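# Shelve three desk items beneath their matching colored signs

## Task

Move the three objects from the desk onto the top of the low shelf, each beneath the sign of its colour: the cardboard box goes under the yellow sign, the masking tape roll under the red sign, and the yellow sponge under the blue sign. The robot must not tip over or be left leaning, or the task fails. Objects must rest there by themselves at the end; anything the robot is still holding in place does not count.

## Robot and tools

ROBOT. A simulated Hello Robot Stretch 3 with one arm. It has a two-wheel base (0.33 m long, 0.34 m wide) that cannot move sideways, a lift on a mast, and a telescoping arm that reaches out to the robot's RIGHT. To shift the gripper forward or back you drive the base. Spins happen about the point midway between the drive wheels, 0.05 m behind the front edge. With the arm fully in and the wrist folded, the wrist pokes 0.06 m beyond the right side and a spin sweeps a 0.28 m radius; an unfolded, level wrist reaches past that. Cameras: head_camera and nav_camera ride on the head (aimed by head_pan_rad and head_tilt_rad); wrist_camera rides on the gripper. A loose object may occasionally get nudged by an outside push.

FRAMES. Base frame: origin on the floor between the drive wheels, x forward, y left, z up. hand_pose is reported in it, at the point where closed fingertips meet; with all wrist joints at 0 its x axis points up, y back along the arm toward the mast, z toward the rear. The odometry frame is the base frame at scene start; heading is positive leftward, range -3.142 to 3.142.

execute_actions. Argument actions: a list run in order (empty list = just report state and images). Each action may have: robot, steps (integer 1 to 450 control steps at 30 per second; default 1), until (only together with steps; ends the action early once all its conditions hold). {"steps": n} alone waits. robot is either one command, a list of up to 8 commands/pauses executed one after another, or {"stop": true}, which brakes everything and clears the queue. A command may contain:
- base: exactly one of translate_m (metres, an offset driven straight from where the base is when the command begins, forward positive, magnitude at most 1) or rotate_rad (radians, an offset turn in place, counter-clockwise/left positive, magnitude at most 3.2).
- joints: absolute targets, named individually; unnamed joints keep their goals. lift_m 0 to 1.1 (arm height on mast); arm_m 0 to 0.52 (extension); wrist_yaw_rad -1.345 to 4.42 (0 along the arm, positive toward the front, 3.0 folded over the base); wrist_pitch_rad -1.57 to 0.451 (0 level, negative tips fingers down); wrist_roll_rad -2.911 to 2.911 (0 fingers side by side, level); gripper_m -0.089 to 0.179 (larger is wider; actual fingertip gap is smaller by about 0.007 nearly shut to 0.025 fully open, zero below 0.007); head_pan_rad -3.953 to 1.73 (0 ahead, positive left, -1.57 looks along the arm); head_tilt_rad -1.53 to 0.419 (negative down).
- contact_limits: {"arm_m": effort percent 1 to 100}, how hard the arm may push before it halts; lasts until arm_m's next command.
- in a list, {"pause_s": s} with s at most 15.
Base and joint motions begin together and keep running across later actions and while you think. A fresh command overrides at once and discards the rest of any older queue. A queue advances only when the previous step ended "done" (or "off_target" for base or gripper); otherwise later steps are dropped. If any value is invalid or out of range, the whole call is rejected and nothing runs.
until: {"robot": {...}} with {"status": "ended"} (true when nothing says moving and the queue isn't running), or fields such as lift_m, lift_m_goal, lift_m_status, base_status, translate_m, rotate_rad, x, y, heading, refusals, queue, queue_left, compared like [">", 0.3] or ["!=", "moving"]. {"any": {"status": "ended"}} fires when any single motion or the queue finishes. Don't wait for an exact "=" on readings.

zoom_image: camera (head_camera, nav_camera or wrist_camera) and region [x0, y0, x1, y1] in that camera's pixels from its top-left, at most 504 by 504; returns a sharper crop of the latest image.

finished_scene: scene (integer).

SPEED. Full base speed (0.30 m/s, 1.9 rad/s) needs lift_m under 0.30, arm_m under 0.03 and wrist_yaw_rad over 2.54; otherwise 0.10 m/s and 0.63 rad/s.

GRIPPER. Close to a value below the object's width (smaller squeezes harder); open at least 0.02 above where the pads first touched. Neither reading nor "done" proves a grasp. Over-squeezing triggers a stall guard that weakens grip; send a new value to regrip.

SELF-COLLISION. Fold or unfold the wrist only with lift_m 0.32 to 0.95, wrist_pitch_rad -0.4 and roll near 0; once folded, the lift may go down to 0.25. If wrist_yaw_rad is below -0.4, keep pitch at -0.5 or lower.

AVOID. Tipping: pushing into something rigid with the gripper higher than about 0.45 m, pushing again after a contact_stop, driving while gripping or pushing a fixed thing, snagging furniture (worst reversing). If tilt appears, reverse the last move in small steps, free the gripper, and lower lift_m to about 0.2 if still tipped. Also avoid drops, slams, hard hits and prolonged hard pushes; wrist servos overloaded for seconds shut off for 10 s (torque_fault) and refuse goals.

RESULTS. Each shows one instant plus an image per camera. base_status shows progress (moved so far of goal); joint_goals, joint_status, measured_speeds; refusals count, queue state, queue_left. Status words: moving, done, off_target (rested short, may still push), contact_stop (arm or lift hit something and went slack), time_out, stopped, not_commanded, torque_fault. Lines starting refused:, dropped: (indexes from 0) or replaced: explain rejected goals or ended motions. robot.on_its_own reports goals the robot changed, slack or off joints, off-rest efforts and base lean. base_tilt in degrees (forward/right positive, few-degree fixed bias). lidar_m: 12 distances in 30-degree sectors counter-clockwise from straight ahead (4th left, 7th behind, 10th right), plane 0.17 m high, '-' means nothing. wrist_depth_mm and head_depth_mm: 7x7 grids of median depth in mm. motor_effort: percent with peak in brackets; positive pushes toward larger values. turned_by_wheels and turned_by_imu give turning since the last result.

Each tool is called after "Emit:" as name(argument=value, ...) on one line, values as JSON.

## Session

Emit:
execute_actions(actions=[])

Scene clock: 0.00 s.
robot.base_odometry: x=+0.000 y=+0.000 heading=+0.000 (m, m, rad; robot's odometry frame)
robot.turned_by_wheels: +0.000 (rad since the last result)
robot.turned_by_imu: +0.000 (rad since the last result)
robot.base_tilt: forward=+0.0 right=+1.0 (deg)
robot.lidar_m: 1.13 1.45 1.78 1.93 2.29 2.53 2.33 2.00 2.44 1.97 1.92 1.46
robot.head_depth_mm: 1483 1488 1491 1496 1492 1499 1346 / 1457 1464 1454 1470 1462 1463 1351 / 1444 1438 1442 1439 1440 1438 1435 / 1417 1410 1416 1420 1413 1422 1416 / 1393 1397 1393 1398 1392 1398 1397 / 1375 1372 1368 1370 1368 1371 1373 / 1345 1347 1359 1350 1356 1361 1354
robot.base_status: not_commanded
robot.joint_positions: lift_m=+0.529 arm_m=+0.000 wrist_yaw_rad=+2.938 wrist_pitch_rad=-0.440 wrist_roll_rad=-0.010 gripper_m=+0.037 head_pan_rad=+0.014 head_tilt_rad=-0.015
robot.joint_goals: lift_m=+0.529 arm_m=+0.000 wrist_yaw_rad=+2.938 wrist_pitch_rad=-0.440 wrist_roll_rad=-0.010 gripper_m=+0.037 head_pan_rad=+0.014 head_tilt_rad=-0.015
robot.joint_status: lift_m=not_commanded arm_m=not_commanded wrist_yaw_rad=not_commanded wrist_pitch_rad=not_commanded wrist_roll_rad=not_commanded gripper_m=not_commanded head_pan_rad=not_commanded head_tilt_rad=not_commanded
robot.measured_speeds: translate_m=+0.000 rotate_rad=+0.000 lift_m=+0.000 arm_m=+0.000 wrist_yaw_rad=+0.000 wrist_pitch_rad=+0.000 wrist_roll_rad=+0.000 head_pan_rad=+0.000 head_tilt_rad=+0.000
robot: refusals=0 queue=idle queue_left=0
robot.motor_effort: left_wheel=+0 right_wheel=+0 lift_m=+31 arm_m=+0 wrist_yaw_rad=+0 wrist_pitch_rad=+5 wrist_roll_rad=+0 gripper_m=+0 head_pan_rad=+0 head_tilt_rad=+3 (%)
robot.hand_pose: x=+0.0237 y=+0.0719 z=+0.5367 quat_wxyz=(+0.224, +0.699, +0.085, +0.674) (m; robot's base frame)
robot.wrist_depth_mm: - - - - - - - / - - - - - - - / - - - - - - - / - - - - - - - / 952 - - 919 936 912 900 / 786 771 - 796 800 787 779 / 679 688 666 678 662 671 662
pictures: head_camera (sideways: a quarter turn clockwise sets it upright), nav_camera (sideways: a quarter turn counterclockwise sets it upright), wrist_camera
Images, in order (width x height): head_camera 896x504, nav_camera 672x504, wrist_camera 644x364.

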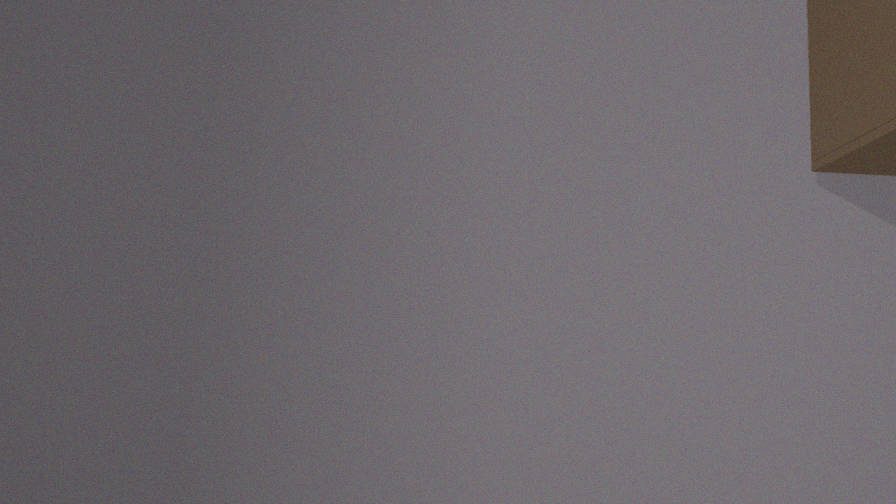

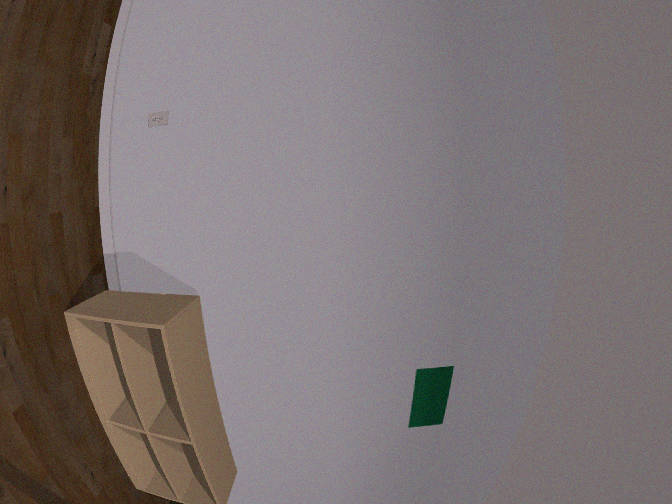

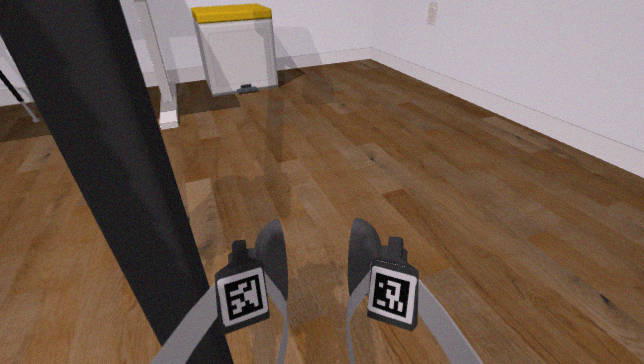

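Emit:
execute_actions(actions=[{"robot":{"joints":{"head_pan_rad":-0.9,"head_tilt_rad":-0.3}},"steps":90,"until":{"robot":{"status":"ended"}}}])

Emit:
execute_actions(actions=[{"robot":{"joints":{"head_pan_rad":-2.6}},"steps":90,"until":{"robot":{"status":"ended"}}}])

Scene clock: 4.63 s.
robot.base_odometry: x=+0.000 y=+0.000 heading=+0.000 (m, m, rad; robot's odometry frame)
robot.turned_by_wheels: +0.000 (rad since the last result)
robot.turned_by_imu: +0.000 (rad since the last result)
robot.base_tilt: forward=+0.1 right=+1.0 (deg)
robot.lidar_m: 1.13 1.45 1.78 1.93 2.30 2.52 2.32 2.00 2.44 1.98 1.92 1.46
robot.head_depth_mm: 2103 2171 2248 2310 2158 2100 1665 / 2217 2294 2363 2424 2484 2143 1649 / 2303 2416 2484 2567 2462 2121 1652 / 2396 2527 2638 2734 2636 2101 1635 / 2177 2306 2402 2501 2068 2048 1644 / 1927 2008 2126 2134 1843 1879 1628 / 1700 1787 1856 1948 1598 1606 1555
robot.base_status: not_commanded
robot.joint_positions: lift_m=+0.529 arm_m=+0.000 wrist_yaw_rad=+2.938 wrist_pitch_rad=-0.440 wrist_roll_rad=-0.010 gripper_m=+0.037 head_pan_rad=-0.893 head_tilt_rad=-0.296
robot.joint_goals: lift_m=+0.529 arm_m=+0.000 wrist_yaw_rad=+2.938 wrist_pitch_rad=-0.440 wrist_roll_rad=-0.010 gripper_m=+0.037 head_pan_rad=-0.900 head_tilt_rad=-0.300
robot.joint_status: lift_m=not_commanded arm_m=not_commanded wrist_yaw_rad=not_commanded wrist_pitch_rad=not_commanded wrist_roll_rad=not_commanded gripper_m=not_commanded head_pan_rad=done head_tilt_rad=done
robot.measured_speeds: translate_m=+0.000 rotate_rad=+0.000 lift_m=+0.000 arm_m=+0.000 wrist_yaw_rad=+0.000 wrist_pitch_rad=+0.000 wrist_roll_rad=+0.000 head_pan_rad=+0.000 head_tilt_rad=+0.000
robot: refusals=0 queue=done queue_left=0
robot.motor_effort: left_wheel=+0(0) right_wheel=+0(0) lift_m=+31(31) arm_m=+0(0) wrist_yaw_rad=+0(0) wrist_pitch_rad=+5(5) wrist_roll_rad=+0(0) gripper_m=+0(1) head_pan_rad=-3(51) head_tilt_rad=-2(23) (%)
robot.hand_pose: x=+0.0237 y=+0.0719 z=+0.5367 quat_wxyz=(+0.224, +0.699, +0.085, +0.674) (m; robot's base frame)
robot.wrist_depth_mm: - - - - - - - / - - - - - - - / - - - - - - - / - - - - - - - / 953 - - 927 908 918 914 / 805 784 - 794 792 772 775 / 686 681 660 675 657 674 665
pictures: head_camera (sideways: a quarter turn clockwise sets it upright), nav_camera (sideways: a quarter turn counterclockwise sets it upright), wrist_camera
camera_calibration (this result's frames):
head_camera: T_world_to_cam=[[-0.224953, 0.195433, -0.954569, 1.26012], [0.752538, 0.657157, -0.0428, 0.0560647], [0.618937, -0.727977, -0.2949, 0.330456], [0, 0, 0, 1]] pos_world=[0.0367449, -0.0425474, 1.30272]
nav_camera: T_world_to_cam=[[0.172806, -0.217538, 0.960633, -1.20511], [-0.780091, -0.625664, -0.0013547, 0.0632149], [0.601328, -0.749147, -0.277817, 0.320888], [0, 0, 0, 1]] pos_world=[0.0646033, 0.017788, 1.2469]
wrist_camera: T_world_to_cam=[[0.977595, -0.210091, 0.0130222, -0.0181174], [-0.109417, -0.56004, -0.821208, 0.519113], [0.179821, 0.801384, -0.57048, 0.408671], [0, 0, 0, 1]] pos_world=[0.00102334, -0.0405852, 0.659675]
Images, in order (width x height): head_camera 896x504, nav_camera 672x504, wrist_camera 644x364.

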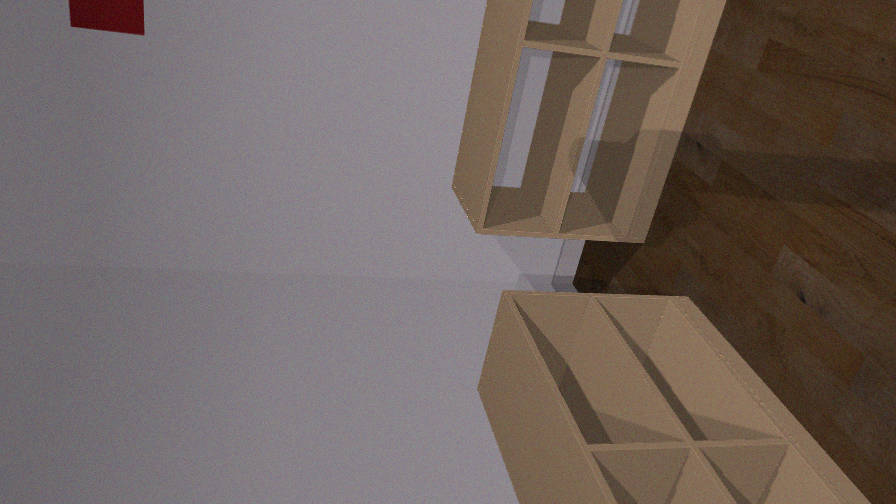

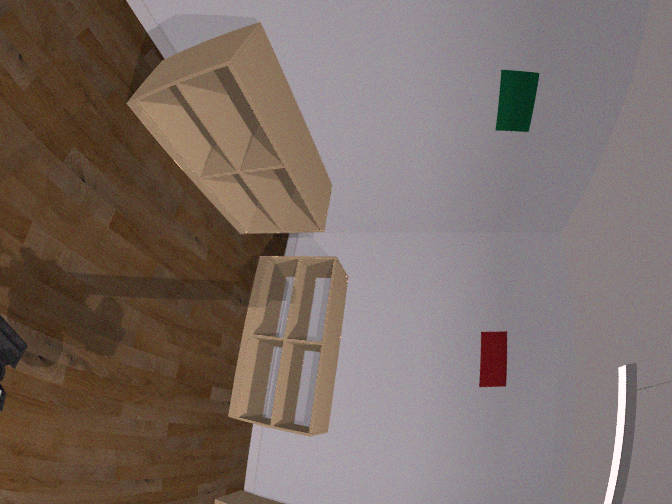

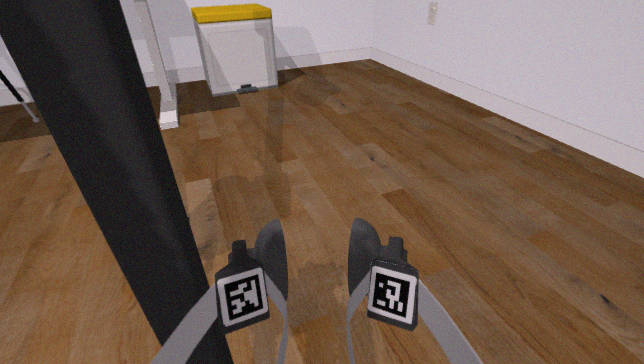

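Scene clock: 6.03 s.
robot.base_odometry: x=+0.000 y=+0.000 heading=+0.000 (m, m, rad; robot's odometry frame)
robot.turned_by_wheels: +0.000 (rad since the last result)
robot.turned_by_imu: +0.000 (rad since the last result)
robot.base_tilt: forward=+0.0 right=+0.9 (deg)
robot.lidar_m: 1.13 1.45 1.78 1.93 2.29 2.52 2.32 2.00 2.43 1.98 1.93 1.46
robot.head_depth_mm: 2014 2083 2180 2294 2366 2155 1674 / 2089 2155 2272 2360 2485 2165 1671 / 2170 2277 2382 2431 2495 2119 1646 / 2240 2354 2472 2510 2482 2128 1646 / 2344 2439 2550 2606 2505 2104 1628 / 2452 2575 2698 2765 2498 2065 1622 / 2557 2666 2828 2739 2569 2055 1609
robot.base_status: not_commanded
robot.joint_positions: lift_m=+0.529 arm_m=+0.000 wrist_yaw_rad=+2.938 wrist_pitch_rad=-0.440 wrist_roll_rad=-0.010 gripper_m=+0.037 head_pan_rad=-2.593 head_tilt_rad=-0.296
robot.joint_goals: lift_m=+0.529 arm_m=+0.000 wrist_yaw_rad=+2.938 wrist_pitch_rad=-0.440 wrist_roll_rad=-0.010 gripper_m=+0.037 head_pan_rad=-2.600 head_tilt_rad=-0.300
robot.joint_status: lift_m=not_commanded arm_m=not_commanded wrist_yaw_rad=not_commanded wrist_pitch_rad=not_commanded wrist_roll_rad=not_commanded gripper_m=not_commanded head_pan_rad=done head_tilt_rad=done
robot.measured_speeds: translate_m=+0.000 rotate_rad=+0.000 lift_m=+0.000 arm_m=+0.000 wrist_yaw_rad=+0.000 wrist_pitch_rad=+0.000 wrist_roll_rad=+0.000 head_pan_rad=+0.000 head_tilt_rad=+0.000
robot: refusals=0 queue=done queue_left=0
robot.motor_effort: left_wheel=+0(0) right_wheel=+0(0) lift_m=+31(31) arm_m=+0(0) wrist_yaw_rad=+0(0) wrist_pitch_rad=+5(5) wrist_roll_rad=+0(1) gripper_m=-1(1) head_pan_rad=-4(50) head_tilt_rad=-1(1) (%)
robot.hand_pose: x=+0.0237 y=+0.0719 z=+0.5367 quat_wxyz=(+0.224, +0.699, +0.085, +0.674) (m; robot's base frame)
robot.wrist_depth_mm: - - - - - - - / - - - - - - - / - - - - - - - / - - - - - - - / 945 - - 928 907 919 929 / 804 777 - 790 815 773 774 / 684 692 661 680 659 677 668
pictures: head_camera (sideways: a quarter turn clockwise sets it upright), nav_camera (sideways: a quarter turn counterclockwise sets it upright), wrist_camera
camera_calibration (this result's frames):
head_camera: T_world_to_cam=[[0.223032, 0.198046, -0.954481, 1.25727], [0.554727, -0.830931, -0.0427881, 0.0572559], [-0.801582, -0.519934, -0.295186, 0.339493], [0, 0, 0, 1]] pos_world=[-0.0400414, -0.0249074, 1.3027]
nav_camera: T_world_to_cam=[[-0.238235, -0.143486, 0.96055, -1.20249], [-0.519935, 0.854205, -0.00135409, 0.0616272], [-0.820312, -0.499746, -0.278105, 0.329934], [0, 0, 0, 1]] pos_world=[0.0162157, -0.060299, 1.24689]
wrist_camera: T_world_to_cam=[[0.977595, -0.210091, 0.0130222, -0.0181174], [-0.109417, -0.56004, -0.821208, 0.519113], [0.179821, 0.801384, -0.57048, 0.408671], [0, 0, 0, 1]] pos_world=[0.00102334, -0.0405852, 0.659674]
Images, in order (width x height): head_camera 896x504, nav_camera 672x504, wrist_camera 644x364.

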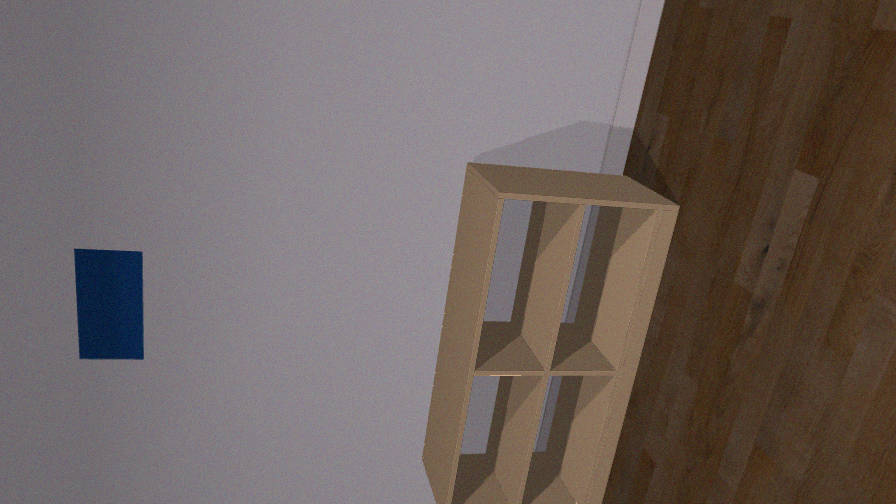

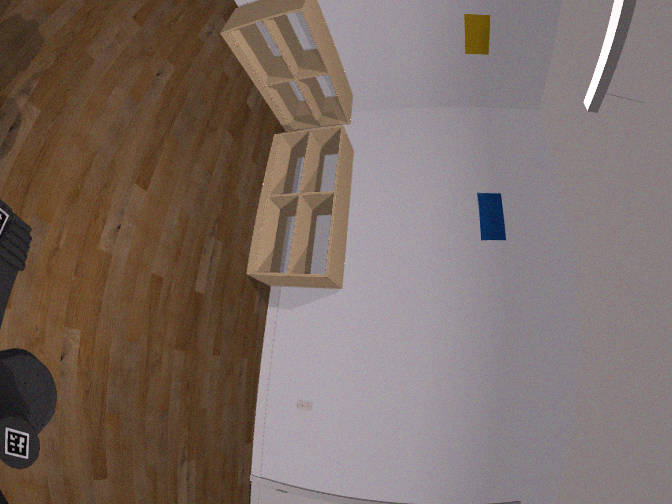

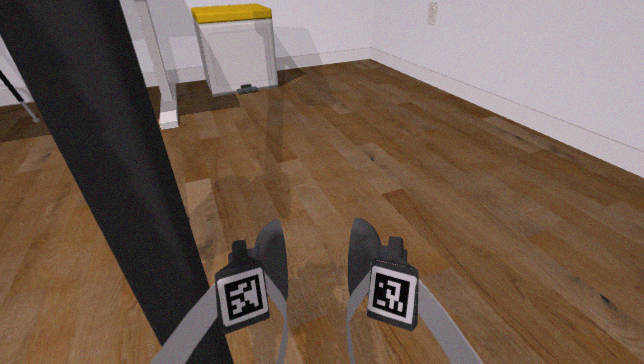

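Emit:
execute_actions(actions=[{"robot":{"joints":{"head_pan_rad":-3.9,"head_tilt_rad":-0.35}},"steps":90,"until":{"robot":{"status":"ended"}}}])

Scene clock: 13.00 s.
robot.base_odometry: x=+0.000 y=+0.000 heading=+0.000 (m, m, rad; robot's odometry frame)
robot.turned_by_wheels: +0.000 (rad since the last result)
robot.turned_by_imu: +0.000 (rad since the last result)
robot.base_tilt: forward=+0.0 right=+0.9 (deg)
robot.lidar_m: 1.12 1.45 1.78 1.93 2.30 2.52 2.32 2.00 2.43 1.98 1.92 1.46
robot.head_depth_mm: - - - - - - - / 2396 2470 2589 2182 - - - / 2535 2682 2766 2249 2542 1990 1564 / 2743 2862 3006 3110 2592 1990 1562 / 2900 3072 3210 3353 2670 1960 1550 / 2722 2842 2983 3152 2622 1940 1548 / 2421 2547 2703 2828 2599 1934 1530
robot.base_status: not_commanded
robot.joint_positions: lift_m=+0.529 arm_m=+0.000 wrist_yaw_rad=+2.938 wrist_pitch_rad=-0.440 wrist_roll_rad=-0.010 gripper_m=+0.037 head_pan_rad=-3.893 head_tilt_rad=-0.346
robot.joint_goals: lift_m=+0.529 arm_m=+0.000 wrist_yaw_rad=+2.938 wrist_pitch_rad=-0.440 wrist_roll_rad=-0.010 gripper_m=+0.037 head_pan_rad=-3.900 head_tilt_rad=-0.350
robot.joint_status: lift_m=not_commanded arm_m=not_commanded wrist_yaw_rad=not_commanded wrist_pitch_rad=not_commanded wrist_roll_rad=not_commanded gripper_m=not_commanded head_pan_rad=done head_tilt_rad=done
robot.measured_speeds: translate_m=+0.000 rotate_rad=+0.000 lift_m=+0.000 arm_m=+0.000 wrist_yaw_rad=+0.000 wrist_pitch_rad=+0.000 wrist_roll_rad=+0.000 head_pan_rad=+0.000 head_tilt_rad=+0.000
robot: refusals=0 queue=done queue_left=0
robot.motor_effort: left_wheel=+0(0) right_wheel=+0(0) lift_m=+31(31) arm_m=+0(0) wrist_yaw_rad=+0(1) wrist_pitch_rad=+5(5) wrist_roll_rad=+0(0) gripper_m=+0(0) head_pan_rad=-4(50) head_tilt_rad=-2(8) (%)
robot.hand_pose: x=+0.0237 y=+0.0719 z=+0.5367 quat_wxyz=(+0.224, +0.699, +0.085, +0.674) (m; robot's base frame)
robot.wrist_depth_mm: - - - - - - - / - - - - - - - / - - - - - - - / - - - - - - - / 958 - - 926 923 902 903 / 797 772 - 778 809 770 760 / 694 678 666 685 659 670 657
pictures: head_camera (sideways: a quarter turn clockwise sets it upright), nav_camera (sideways: a quarter turn counterclockwise sets it upright), wrist_camera
camera_calibration (this result's frames):
head_camera: T_world_to_cam=[[0.284628, -0.193804, -0.938843, 1.23647], [-0.650753, -0.758194, -0.0407748, 0.0619856], [-0.703923, 0.622561, -0.341922, 0.399722], [0, 0, 0, 1]] pos_world=[-0.0302242, 0.03778, 1.30005]
nav_camera: T_world_to_cam=[[-0.236355, 0.223265, 0.945668, -1.18307], [0.684038, 0.729445, -0.00125141, 0.0541492], [-0.690092, 0.646578, -0.32513, 0.390342], [0, 0, 0, 1]] pos_world=[-0.047292, -0.0277481, 1.24577]
Images, in order (width x height): head_camera 896x504, nav_camera 672x504, wrist_camera 644x364.

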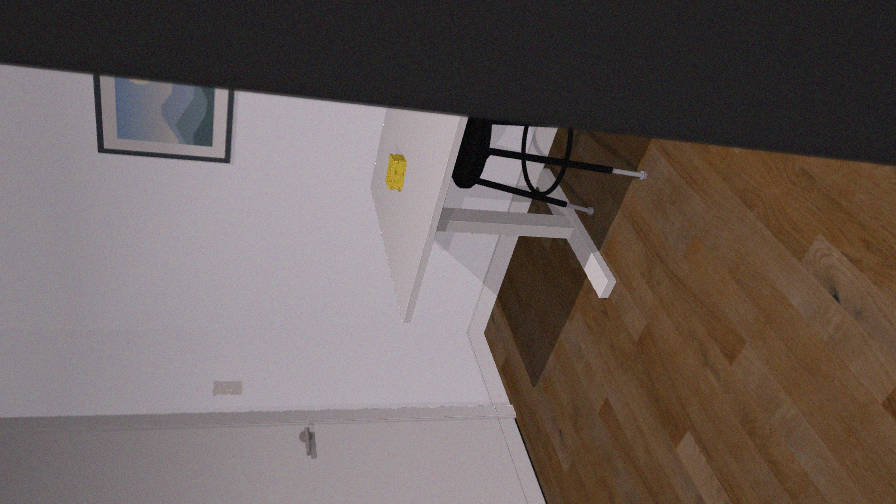

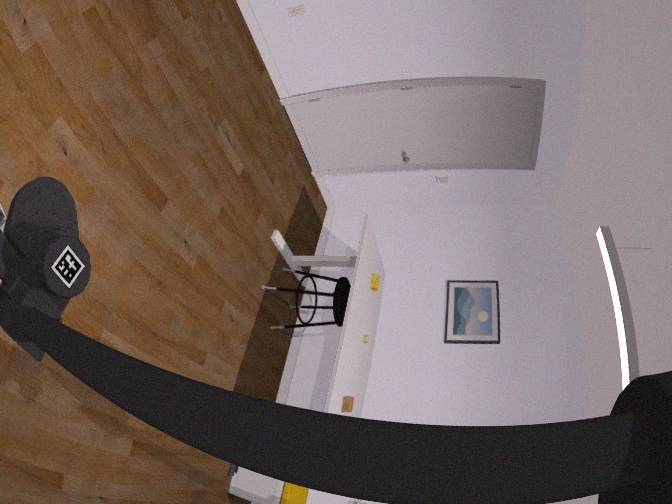

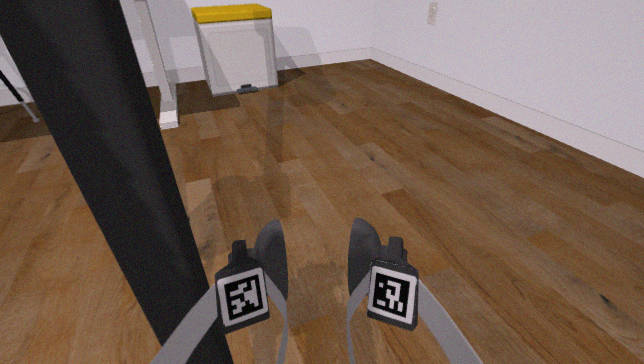

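Emit:
execute_actions(actions=[{"robot":[{"joints":{"lift_m":0.28,"head_pan_rad":-1.3,"head_tilt_rad":-0.75},"base":{"rotate_rad":2.05}},{"base":{"translate_m":1.0}},{"base":{"translate_m":0.25}},{"base":{"rotate_rad":1.33},"joints":{"lift_m":0.9}}],"steps":450,"until":{"robot":{"status":"ended"}}},{"steps":200,"until":{"robot":{"status":"ended"}}}])

Scene clock: 34.73 s.
robot.base_odometry: x=-0.576 y=+1.109 heading=-2.904 (m, m, rad; robot's odometry frame)
robot.turned_by_wheels: +3.380 (rad since the last result)
robot.turned_by_imu: +3.368 (rad since the last result)
robot.base_tilt: forward=+0.0 right=+0.9 (deg)
robot.lidar_m: 1.92 2.06 2.35 3.15 2.15 1.86 1.81 1.10 0.78 1.22 0.84 1.13
robot.head_depth_mm: 1030 1134 1105 868 720 647 - / 1055 1174 1098 867 715 - - / 1089 1215 1093 863 723 - - / 1129 1261 1087 857 709 1444 1156 / 1164 1291 1074 853 726 1377 1197 / 1211 1323 1074 849 758 1368 1196 / 1260 1370 1059 845 1183 1351 1192
robot.base_status: done (rotate_rad +1.3298 of +1.3300)
robot.joint_positions: lift_m=+0.900 arm_m=+0.000 wrist_yaw_rad=+2.938 wrist_pitch_rad=-0.441 wrist_roll_rad=-0.010 gripper_m=+0.037 head_pan_rad=-1.307 head_tilt_rad=-0.741
robot.joint_goals: lift_m=+0.900 arm_m=+0.000 wrist_yaw_rad=+2.938 wrist_pitch_rad=-0.441 wrist_roll_rad=-0.010 gripper_m=+0.037 head_pan_rad=-1.300 head_tilt_rad=-0.750
robot.joint_status: lift_m=done arm_m=not_commanded wrist_yaw_rad=not_commanded wrist_pitch_rad=not_commanded wrist_roll_rad=not_commanded gripper_m=not_commanded head_pan_rad=done head_tilt_rad=done
robot.measured_speeds: translate_m=+0.000 rotate_rad=+0.000 lift_m=+0.000 arm_m=+0.000 wrist_yaw_rad=+0.000 wrist_pitch_rad=+0.000 wrist_roll_rad=+0.000 head_pan_rad=+0.000 head_tilt_rad=+0.000
robot: refusals=0 queue=done queue_left=0
robot.motor_effort: left_wheel=-4(11) right_wheel=+4(10) lift_m=+42(43) arm_m=+0(0) wrist_yaw_rad=+0(0) wrist_pitch_rad=+5(6) wrist_roll_rad=+0(0) gripper_m=+0(1) head_pan_rad=+5(51) head_tilt_rad=-4(32) (%)
robot.hand_pose: x=+0.0236 y=+0.0718 z=+0.9071 quat_wxyz=(+0.224, +0.699, +0.085, +0.674) (m; robot's base frame)
robot.wrist_depth_mm: - - - - - - - / - - - - - - - / - - - - - - - / - - - - - - - / - - - - - - - / - - - - - - - / - - - - - - -
pictures: head_camera (sideways: a quarter turn clockwise sets it upright), nav_camera (sideways: a quarter turn counterclockwise sets it upright), wrist_camera
camera_calibration (this result's frames):
head_camera: T_world_to_cam=[[-0.227162, 0.638704, -0.735156, 0.973979], [0.949523, 0.312961, -0.0215006, 0.0271147], [0.216343, -0.702931, -0.677557, 0.830802], [0, 0, 0, 1]] pos_world=[0.0157677, -0.0465741, 1.27953]
nav_camera: T_world_to_cam=[[0.171604, -0.641943, 0.747302, -0.926862], [-0.965979, -0.258621, -0.000340277, 0.0630277], [0.193487, -0.72182, -0.664484, 0.826496], [0, 0, 0, 1]] pos_world=[0.0600209, 0.0178881, 1.24186]
wrist_camera: T_world_to_cam=[[0.977597, -0.210083, 0.0130267, -0.0229506], [-0.109519, -0.56053, -0.82086, 0.822952], [0.179751, 0.801044, -0.570981, 0.62054], [0, 0, 0, 1]] pos_world=[0.0010224, -0.0406111, 1.03014]
Images, in order (width x height): head_camera 896x504, nav_camera 672x504, wrist_camera 644x364.

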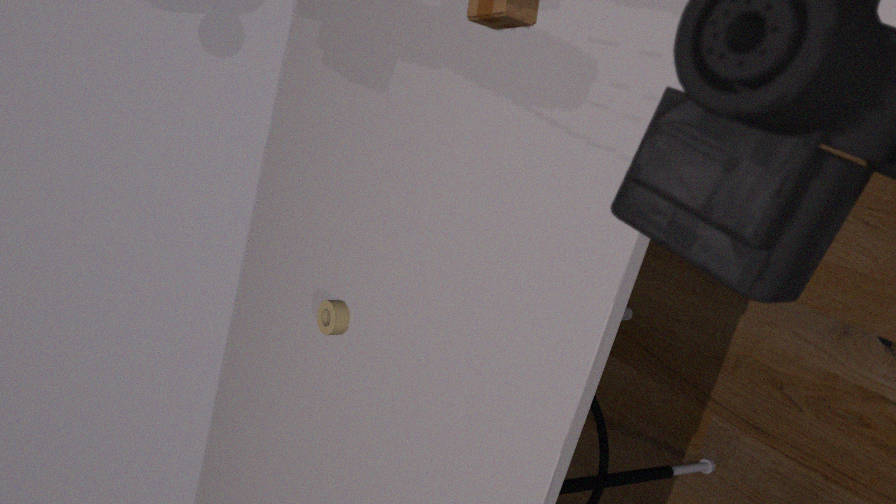

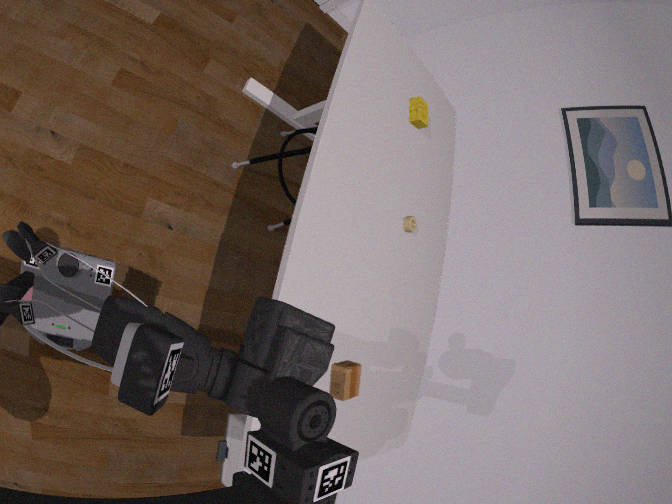

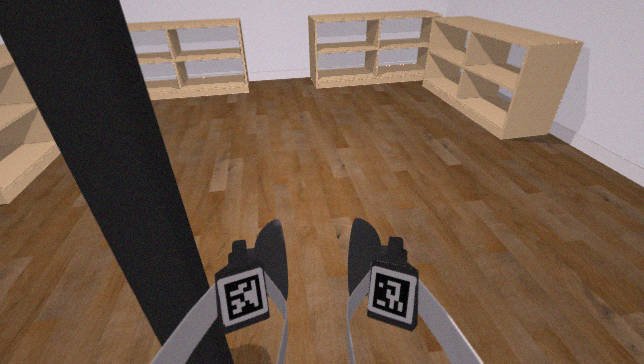

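Emit:
execute_actions(actions=[{"robot":{"joints":{"wrist_yaw_rad":0,"wrist_pitch_rad":-0.4,"gripper_m":0.15,"head_pan_rad":-1.6}},"steps":200,"until":{"robot":{"status":"ended"}}}])

Scene clock: 42.90 s.
robot.base_odometry: x=-0.576 y=+1.109 heading=-2.904 (m, m, rad; robot's odometry frame)
robot.turned_by_wheels: +0.000 (rad since the last result)
robot.turned_by_imu: +0.001 (rad since the last result)
robot.base_tilt: forward=-0.1 right=+0.9 (deg)
robot.lidar_m: 1.93 2.06 2.34 3.17 2.15 1.85 1.82 1.10 0.78 1.22 0.83 1.13
robot.head_depth_mm: 1047 1168 1113 871 758 - - / 1045 1176 1102 821 756 - - / 1059 1184 1097 814 - - - / 1063 1196 1084 856 - - - / 1069 1203 1077 855 690 1353 1195 / 1075 1211 1067 848 703 1346 1195 / 1080 1221 1065 847 700 1365 1190
robot.base_status: done (rotate_rad +1.3298 of +1.3300)
robot.joint_positions: lift_m=+0.900 arm_m=+0.000 wrist_yaw_rad=+0.002 wrist_pitch_rad=-0.423 wrist_roll_rad=-0.010 gripper_m=+0.150 head_pan_rad=-1.593 head_tilt_rad=-0.741
robot.joint_goals: lift_m=+0.900 arm_m=+0.000 wrist_yaw_rad=+0.000 wrist_pitch_rad=-0.400 wrist_roll_rad=-0.010 gripper_m=+0.150 head_pan_rad=-1.600 head_tilt_rad=-0.750
robot.joint_status: lift_m=done arm_m=not_commanded wrist_yaw_rad=done wrist_pitch_rad=done wrist_roll_rad=not_commanded gripper_m=done head_pan_rad=done head_tilt_rad=done
robot.measured_speeds: translate_m=+0.000 rotate_rad=+0.000 lift_m=+0.000 arm_m=+0.000 wrist_yaw_rad=+0.000 wrist_pitch_rad=+0.000 wrist_roll_rad=+0.000 head_pan_rad=+0.000 head_tilt_rad=+0.000
robot: refusals=0 queue=done queue_left=0
robot.motor_effort: left_wheel=-5(4) right_wheel=+4(4) lift_m=+41(41) arm_m=-1(0) wrist_yaw_rad=-2(2) wrist_pitch_rad=+8(8) wrist_roll_rad=+0(0) gripper_m=+0(81) head_pan_rad=-4(31) head_tilt_rad=-4(4) (%)
robot.hand_pose: x=-0.0210 y=-0.3688 z=+0.9110 quat_wxyz=(+0.695, +0.150, -0.687, -0.147) (m; robot's base frame)
robot.wrist_depth_mm: 881 870 860 854 857 848 831 / 958 949 930 922 917 904 897 / 766 759 757 755 744 952 - / 577 574 576 567 534 557 - / 469 464 461 455 453 470 470 / 389 - 386 382 381 - 375 / 344 323 330 328 329 316 324
pictures: head_camera (sideways: a quarter turn clockwise sets it upright), nav_camera (sideways: a quarter turn counterclockwise sets it upright), wrist_camera
camera_calibration (this result's frames):
head_camera: T_world_to_cam=[[-0.0377107, 0.676849, -0.735156, 0.972824], [0.999246, 0.0323204, -0.0215006, 0.0268114], [0.00920786, -0.735412, -0.677557, 0.832066], [0, 0, 0, 1]] pos_world=[0.00223314, -0.0474095, 1.27953]
nav_camera: T_world_to_cam=[[-0.016504, -0.664279, 0.747302, -0.925715], [-0.999701, 0.0244548, -0.000340277, 0.0632334], [-0.0180491, -0.747084, -0.664484, 0.827786], [0, 0, 0, 1]] pos_world=[0.0628772, 0.00194653, 1.24186]
wrist_camera: T_world_to_cam=[[-0.999902, 0.00545327, 0.0128921, -0.0338255], [-0.00767351, 0.556741, -0.83065, 0.99741], [-0.0117073, -0.830668, -0.556645, 0.364801], [0, 0, 0, 1]] pos_world=[-0.0218976, -0.252087, 1.032]
Images, in order (width x height): head_camera 896x504, nav_camera 672x504, wrist_camera 644x364.

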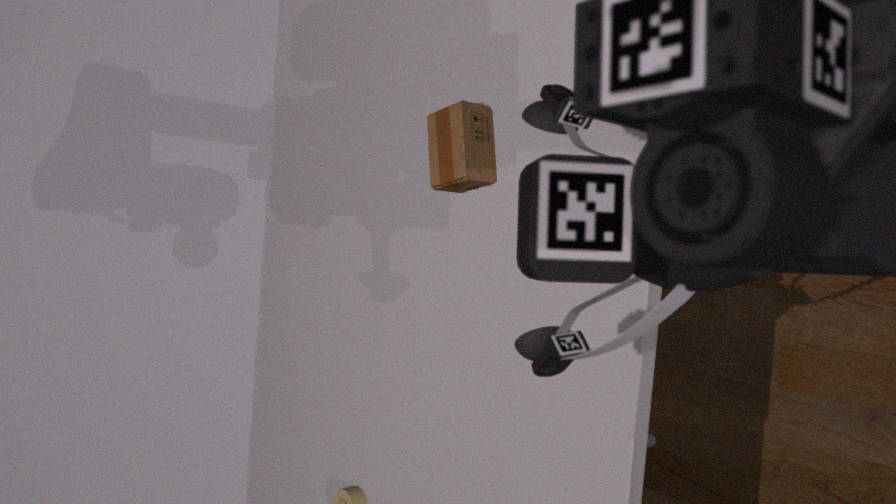

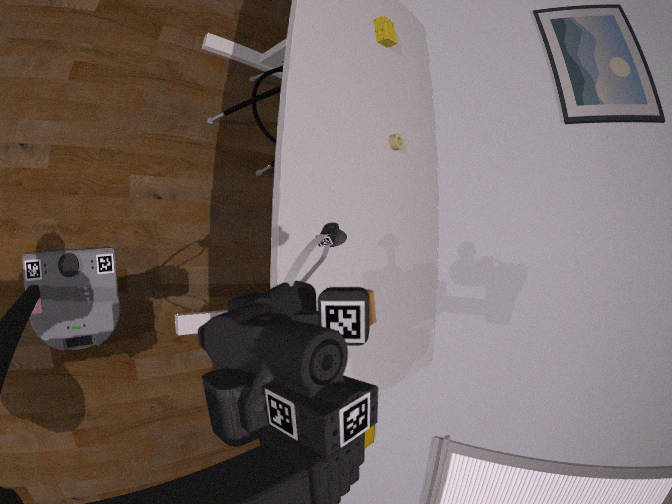

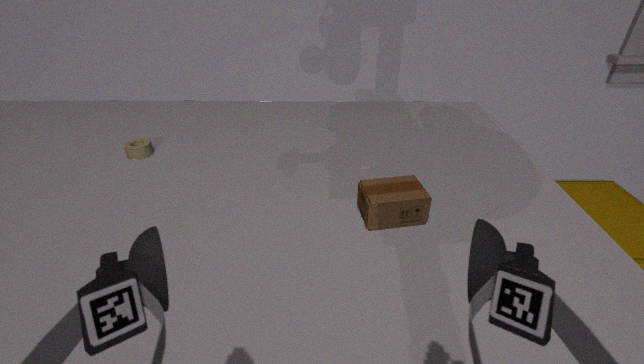

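Emit:
execute_actions(actions=[{"robot":[{"base":{"translate_m":-0.112},"joints":{"arm_m":0.17,"gripper_m":0.179,"lift_m":0.75}},{"joints":{"lift_m":0.725}}],"steps":200,"until":{"robot":{"status":"ended"}}}])

Scene clock: 49.40 s.
robot.base_odometry: x=-0.467 y=+1.136 heading=-2.904 (m, m, rad; robot's odometry frame)
robot.turned_by_wheels: +0.000 (rad since the last result)
robot.turned_by_imu: +0.001 (rad since the last result)
robot.base_tilt: forward=+0.0 right=+0.9 (deg)
robot.lidar_m: 2.03 2.18 2.88 3.17 2.12 1.75 1.70 1.09 0.75 0.74 0.98 0.91
robot.head_depth_mm: 1041 1164 1243 870 721 654 - / 1046 1172 1095 867 763 - 1214 / 1051 1178 1085 862 - 1300 1191 / 1054 1184 1092 790 - 1329 1194 / 1059 1191 1080 855 698 1347 1200 / 1071 1199 1071 852 705 1341 1195 / 1072 1208 1061 847 701 1341 1198
robot.base_status: done (translate_m -0.1120 of -0.1120)
robot.joint_positions: lift_m=+0.725 arm_m=+0.170 wrist_yaw_rad=+0.001 wrist_pitch_rad=-0.422 wrist_roll_rad=-0.010 gripper_m=+0.179 head_pan_rad=-1.593 head_tilt_rad=-0.741
robot.joint_goals: lift_m=+0.725 arm_m=+0.170 wrist_yaw_rad=+0.000 wrist_pitch_rad=-0.400 wrist_roll_rad=-0.010 gripper_m=+0.179 head_pan_rad=-1.600 head_tilt_rad=-0.750
robot.joint_status: lift_m=done arm_m=done wrist_yaw_rad=done wrist_pitch_rad=done wrist_roll_rad=not_commanded gripper_m=done head_pan_rad=done head_tilt_rad=done
robot.measured_speeds: translate_m=+0.000 rotate_rad=+0.000 lift_m=+0.000 arm_m=+0.000 wrist_yaw_rad=+0.000 wrist_pitch_rad=+0.000 wrist_roll_rad=+0.000 head_pan_rad=+0.000 head_tilt_rad=+0.000
robot: refusals=0 queue=done queue_left=0
robot.motor_effort: left_wheel=-4(10) right_wheel=+4(5) lift_m=+20(42) arm_m=+2(1) wrist_yaw_rad=-1(2) wrist_pitch_rad=+8(8) wrist_roll_rad=+0(0) gripper_m=+1(86) head_pan_rad=-4(3) head_tilt_rad=-4(4) (%)
robot.hand_pose: x=-0.0213 y=-0.5385 z=+0.7372 quat_wxyz=(+0.695, +0.150, -0.688, -0.147) (m; robot's base frame)
robot.wrist_depth_mm: 716 719 715 700 701 686 690 / 521 511 502 494 488 482 736 / 348 343 321 215 329 330 325 / 260 258 243 224 250 248 246 / 207 207 205 204 203 201 200 / - 172 172 170 169 169 170 / - 147 147 146 145 144 138
pictures: head_camera (sideways: a quarter turn clockwise sets it upright), nav_camera (sideways: a quarter turn counterclockwise sets it upright), wrist_camera
camera_calibration (this result's frames):
head_camera: T_world_to_cam=[[-0.0375417, 0.676858, -0.735156, 0.972823], [0.999254, 0.0320709, -0.0215006, 0.0268113], [0.00902428, -0.735415, -0.677557, 0.832067], [0, 0, 0, 1]] pos_world=[0.00222131, -0.0474085, 1.27953]
nav_camera: T_world_to_cam=[[-0.0166698, -0.664275, 0.747302, -0.925714], [-0.999695, 0.0247043, -0.000340277, 0.0632334], [-0.0182356, -0.74708, -0.664484, 0.827787], [0, 0, 0, 1]] pos_world=[0.0628777, 0.00193236, 1.24186]
wrist_camera: T_world_to_cam=[[-0.999894, 0.00672315, 0.0128842, -0.0302504], [-0.00697259, 0.555925, -0.831203, 0.947464], [-0.012751, -0.831205, -0.55582, 0.126167], [0, 0, 0, 1]] pos_world=[-0.0220321, -0.421645, 0.858051]
Images, in order (width x height): head_camera 896x504, nav_camera 672x504, wrist_camera 644x364.

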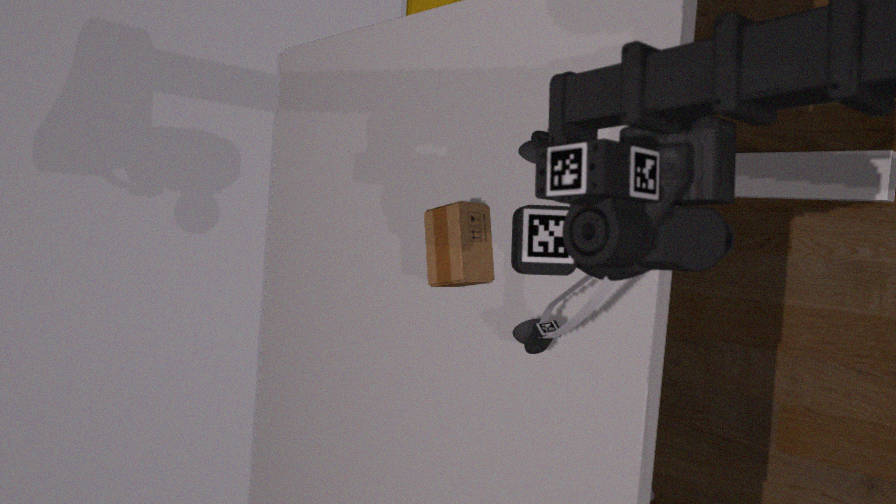

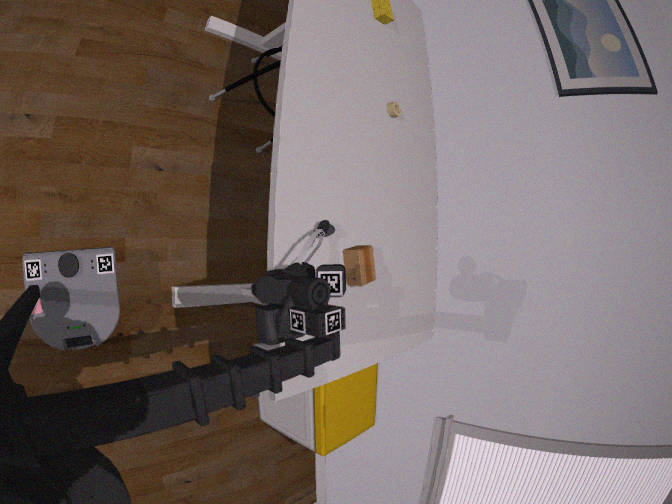

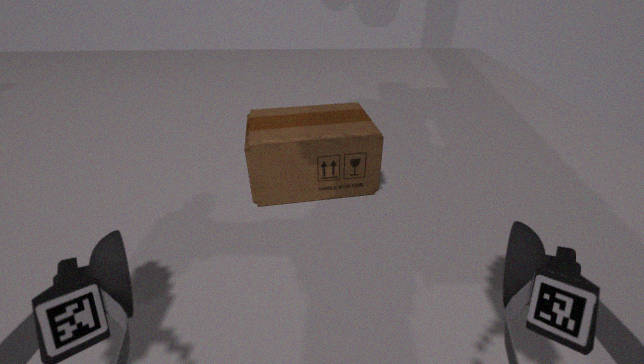

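Emit:
execute_actions(actions=[{"robot":[{"joints":{"arm_m":0.285}},{"joints":{"gripper_m":0.04}},{"joints":{"lift_m":0.8}}],"steps":250,"until":{"robot":{"status":"ended"}}}])

Scene clock: 57.50 s.
robot.base_odometry: x=-0.467 y=+1.136 heading=-2.904 (m, m, rad; robot's odometry frame)
robot.turned_by_wheels: +0.000 (rad since the last result)
robot.turned_by_imu: +0.001 (rad since the last result)
robot.base_tilt: forward=+0.0 right=+1.0 (deg)
robot.lidar_m: 2.03 2.18 2.88 3.18 2.12 1.74 1.71 1.09 0.75 0.74 0.98 0.91
robot.head_depth_mm: 1043 1162 1251 897 - - - / 1044 1168 1142 - 715 1319 1215 / 1054 1180 1135 - 712 1300 1177 / 1058 1184 1122 - 709 1328 1204 / 1064 1192 1081 850 706 1341 1199 / 1065 1202 1071 846 704 1354 1189 / 1072 1211 1064 846 700 1342 1191
robot.base_status: done (translate_m -0.1120 of -0.1120)
robot.joint_positions: lift_m=+0.800 arm_m=+0.285 wrist_yaw_rad=+0.001 wrist_pitch_rad=-0.422 wrist_roll_rad=-0.010 gripper_m=+0.047 head_pan_rad=-1.593 head_tilt_rad=-0.741
robot.joint_goals: lift_m=+0.800 arm_m=+0.285 wrist_yaw_rad=+0.000 wrist_pitch_rad=-0.400 wrist_roll_rad=-0.010 gripper_m=+0.046 head_pan_rad=-1.600 head_tilt_rad=-0.750
robot.joint_status: lift_m=done arm_m=done wrist_yaw_rad=done wrist_pitch_rad=done wrist_roll_rad=not_commanded gripper_m=done head_pan_rad=done head_tilt_rad=done
robot.measured_speeds: translate_m=+0.000 rotate_rad=+0.000 lift_m=+0.000 arm_m=+0.000 wrist_yaw_rad=+0.000 wrist_pitch_rad=+0.000 wrist_roll_rad=+0.000 head_pan_rad=+0.000 head_tilt_rad=+0.000
robot: refusals=0 queue=done queue_left=0
robot.on_its_own: gripper_m is held at +0.046, not at your +0.040, by its stall guard, which is still easing
robot.motor_effort: left_wheel=-4(4) right_wheel=+4(4) lift_m=+42(42) arm_m=+4(1) wrist_yaw_rad=+0(2) wrist_pitch_rad=+7(8) wrist_roll_rad=+0(0) gripper_m=-25(100) head_pan_rad=-4(4) head_tilt_rad=-4(4) (%)
robot.hand_pose: x=-0.0213 y=-0.6536 z=+0.8114 quat_wxyz=(+0.695, +0.149, -0.688, -0.147) (m; robot's base frame)
robot.wrist_depth_mm: 621 616 611 603 601 592 590 / 668 668 662 661 651 641 639 / 526 526 516 510 509 500 691 / 396 392 390 388 381 381 746 / 316 316 134 133 133 307 304 / 264 268 111 117 126 256 256 / 226 219 122 130 210 215 220
pictures: head_camera (sideways: a quarter turn clockwise sets it upright), nav_camera (sideways: a quarter turn counterclockwise sets it upright), wrist_camera
camera_calibration (this result's frames):
head_camera: T_world_to_cam=[[-0.0375389, 0.676858, -0.735156, 0.972823], [0.999254, 0.0320668, -0.0215006, 0.0268113], [0.00902121, -0.735415, -0.677557, 0.832067], [0, 0, 0, 1]] pos_world=[0.00222111, -0.0474085, 1.27953]
nav_camera: T_world_to_cam=[[-0.0166726, -0.664275, 0.747302, -0.925714], [-0.999695, 0.0247085, -0.000340277, 0.0632334], [-0.0182387, -0.74708, -0.664484, 0.827787], [0, 0, 0, 1]] pos_world=[0.0628777, 0.00193212, 1.24186]
wrist_camera: T_world_to_cam=[[-0.999894, 0.00675613, 0.0128779, -0.0304109], [-0.00695855, 0.555301, -0.83162, 1.07306], [-0.0127696, -0.831622, -0.555195, 0.0709602], [0, 0, 0, 1]] pos_world=[-0.0220346, -0.536652, 0.932165]
Images, in order (width x height): head_camera 896x504, nav_camera 672x504, wrist_camera 644x364.

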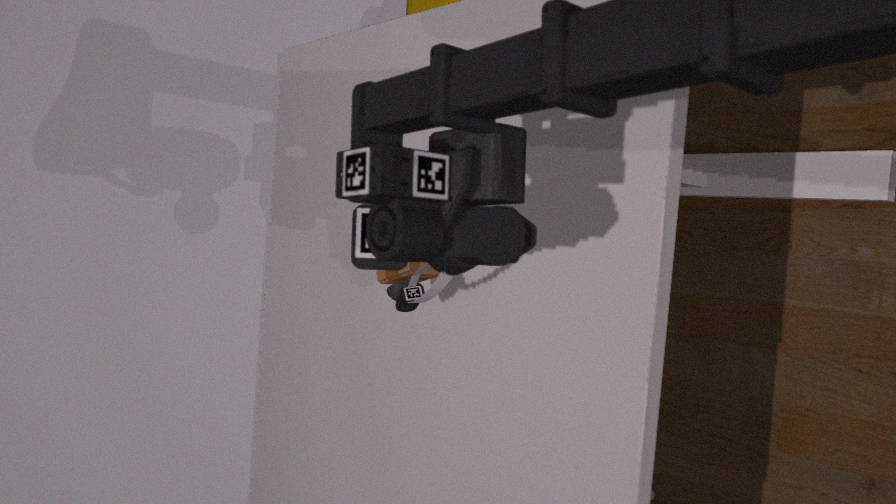

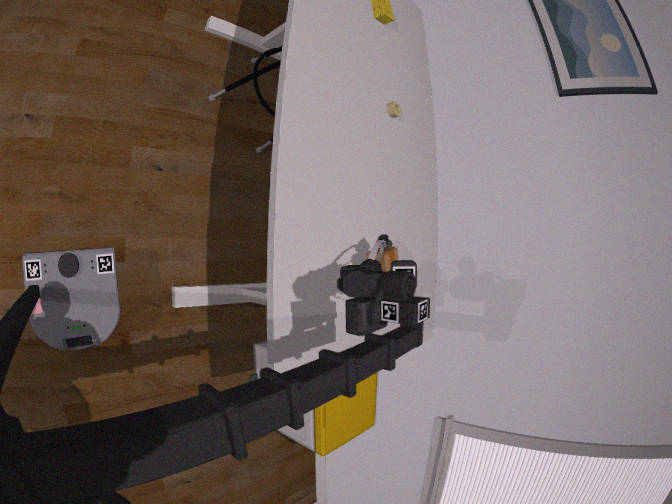

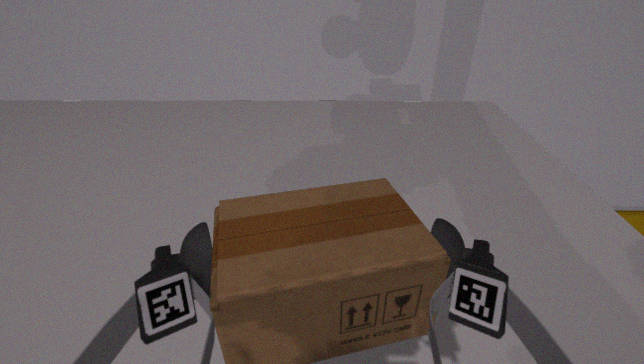

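Emit:
execute_actions(actions=[{"robot":[{"joints":{"arm_m":0.0,"gripper_m":0.06}},{"joints":{"wrist_yaw_rad":2.62},"base":{"rotate_rad":1.41}},{"joints":{"lift_m":0.28},"base":{"translate_m":1.0}},{"base":{"translate_m":1.0}},{"base":{"translate_m":0.6}},{"base":{"rotate_rad":1.73},"joints":{"lift_m":0.7}},{"joints":{"wrist_yaw_rad":0}}],"steps":450,"until":{"robot":{"status":"ended"}}},{"steps":450,"until":{"robot":{"status":"ended"}}},{"steps":450,"until":{"robot":{"status":"ended"}}}])

Scene clock: 91.67 s.
robot.base_odometry: x=-0.267 y=-1.457 heading=+0.236 (m, m, rad; robot's odometry frame)
robot.turned_by_wheels: +3.140 (rad since the last result)
robot.turned_by_imu: +3.132 (rad since the last result)
robot.base_tilt: forward=+0.1 right=+0.9 (deg)
robot.lidar_m: 1.59 1.84 2.95 3.35 2.42 1.59 1.37 1.07 0.63 0.97 0.68 1.10
robot.head_depth_mm: 826 929 1055 1135 1036 1074 1198 / 834 930 1063 1230 1392 1361 1229 / 835 938 1064 1236 1459 1298 1242 / 837 943 1072 1243 1475 593 - / 842 948 1077 1254 1506 1350 1199 / 845 952 1088 1263 1463 1386 1191 / 850 955 1092 1069 1085 1215 1197
robot.base_status: done (rotate_rad +1.7298 of +1.7300)
robot.joint_positions: lift_m=+0.700 arm_m=+0.000 wrist_yaw_rad=+0.002 wrist_pitch_rad=-0.424 wrist_roll_rad=-0.010 gripper_m=+0.061 head_pan_rad=-1.593 head_tilt_rad=-0.741
robot.joint_goals: lift_m=+0.700 arm_m=+0.000 wrist_yaw_rad=+0.000 wrist_pitch_rad=-0.400 wrist_roll_rad=-0.010 gripper_m=+0.060 head_pan_rad=-1.600 head_tilt_rad=-0.750
robot.joint_status: lift_m=done arm_m=done wrist_yaw_rad=done wrist_pitch_rad=done wrist_roll_rad=not_commanded gripper_m=done head_pan_rad=done head_tilt_rad=done
robot.measured_speeds: translate_m=+0.000 rotate_rad=+0.000 lift_m=+0.000 arm_m=+0.000 wrist_yaw_rad=+0.000 wrist_pitch_rad=+0.000 wrist_roll_rad=+0.000 head_pan_rad=+0.000 head_tilt_rad=+0.000
robot: refusals=0 queue=done queue_left=0
robot.motor_effort: left_wheel=-5(12) right_wheel=+4(10) lift_m=+42(46) arm_m=-3(2) wrist_yaw_rad=-2(3) wrist_pitch_rad=+8(8) wrist_roll_rad=+0(0) gripper_m=-20(25) head_pan_rad=-4(4) head_tilt_rad=-4(3) (%)
robot.hand_pose: x=-0.0210 y=-0.3691 z=+0.7109 quat_wxyz=(+0.695, +0.150, -0.687, -0.147) (m; robot's base frame)
robot.wrist_depth_mm: 654 650 639 646 639 634 637 / 699 690 710 693 694 676 667 / 558 635 766 762 749 578 518 / 439 598 822 800 810 541 399 / 663 588 134 133 133 540 421 / 600 523 111 117 125 482 568 / 770 687 122 130 768 590 521
pictures: head_camera (sideways: a quarter turn clockwise sets it upright), nav_camera (sideways: a quarter turn counterclockwise sets it upright), wrist_camera
camera_calibration (this result's frames):
head_camera: T_world_to_cam=[[-0.0374525, 0.677002, -0.735027, 0.972655], [0.999258, 0.0319479, -0.0214903, 0.0267979], [0.00893361, -0.735287, -0.677697, 0.832249], [0, 0, 0, 1]] pos_world=[0.00221538, -0.0474038, 1.27952]
nav_camera: T_world_to_cam=[[-0.0167575, -0.664415, 0.747176, -0.925549], [-0.999692, 0.0248315, -0.000339816, 0.0632327], [-0.0183278, -0.746952, -0.664626, 0.827972], [0, 0, 0, 1]] pos_world=[0.0628782, 0.00193651, 1.24186]
wrist_camera: T_world_to_cam=[[-0.999902, 0.0054385, 0.0129025, -0.0312559], [-0.0076866, 0.557009, -0.830471, 0.831293], [-0.0117033, -0.830489, -0.556913, 0.253487], [0, 0, 0, 1]] pos_world=[-0.0218964, -0.25235, 0.831938]
Images, in order (width x height): head_camera 896x504, nav_camera 672x504, wrist_camera 644x364.

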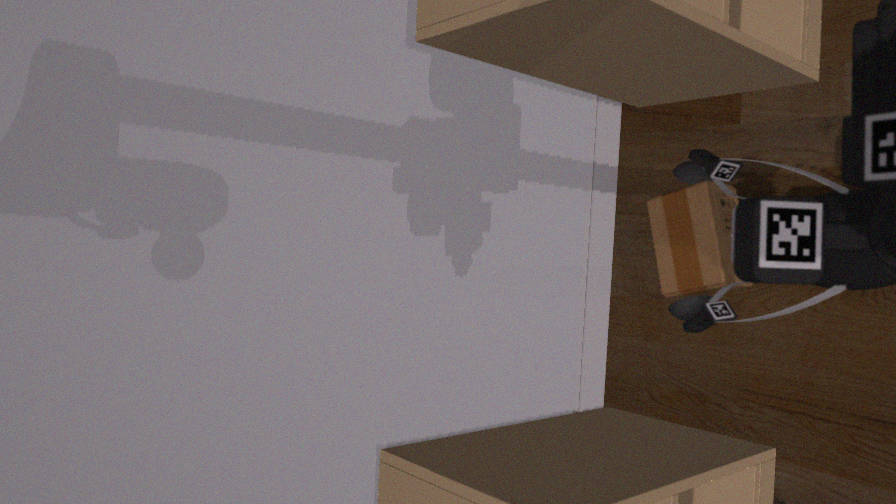

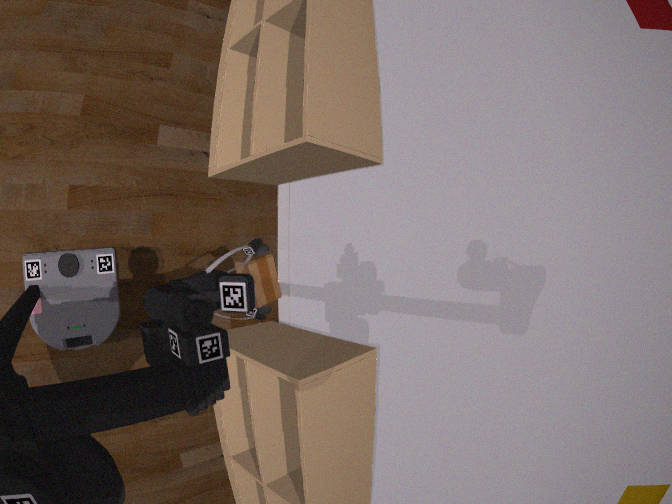

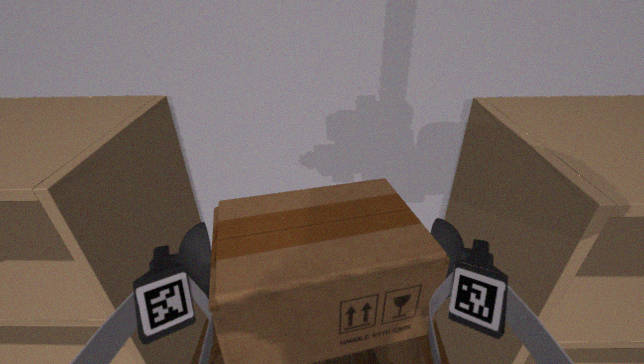

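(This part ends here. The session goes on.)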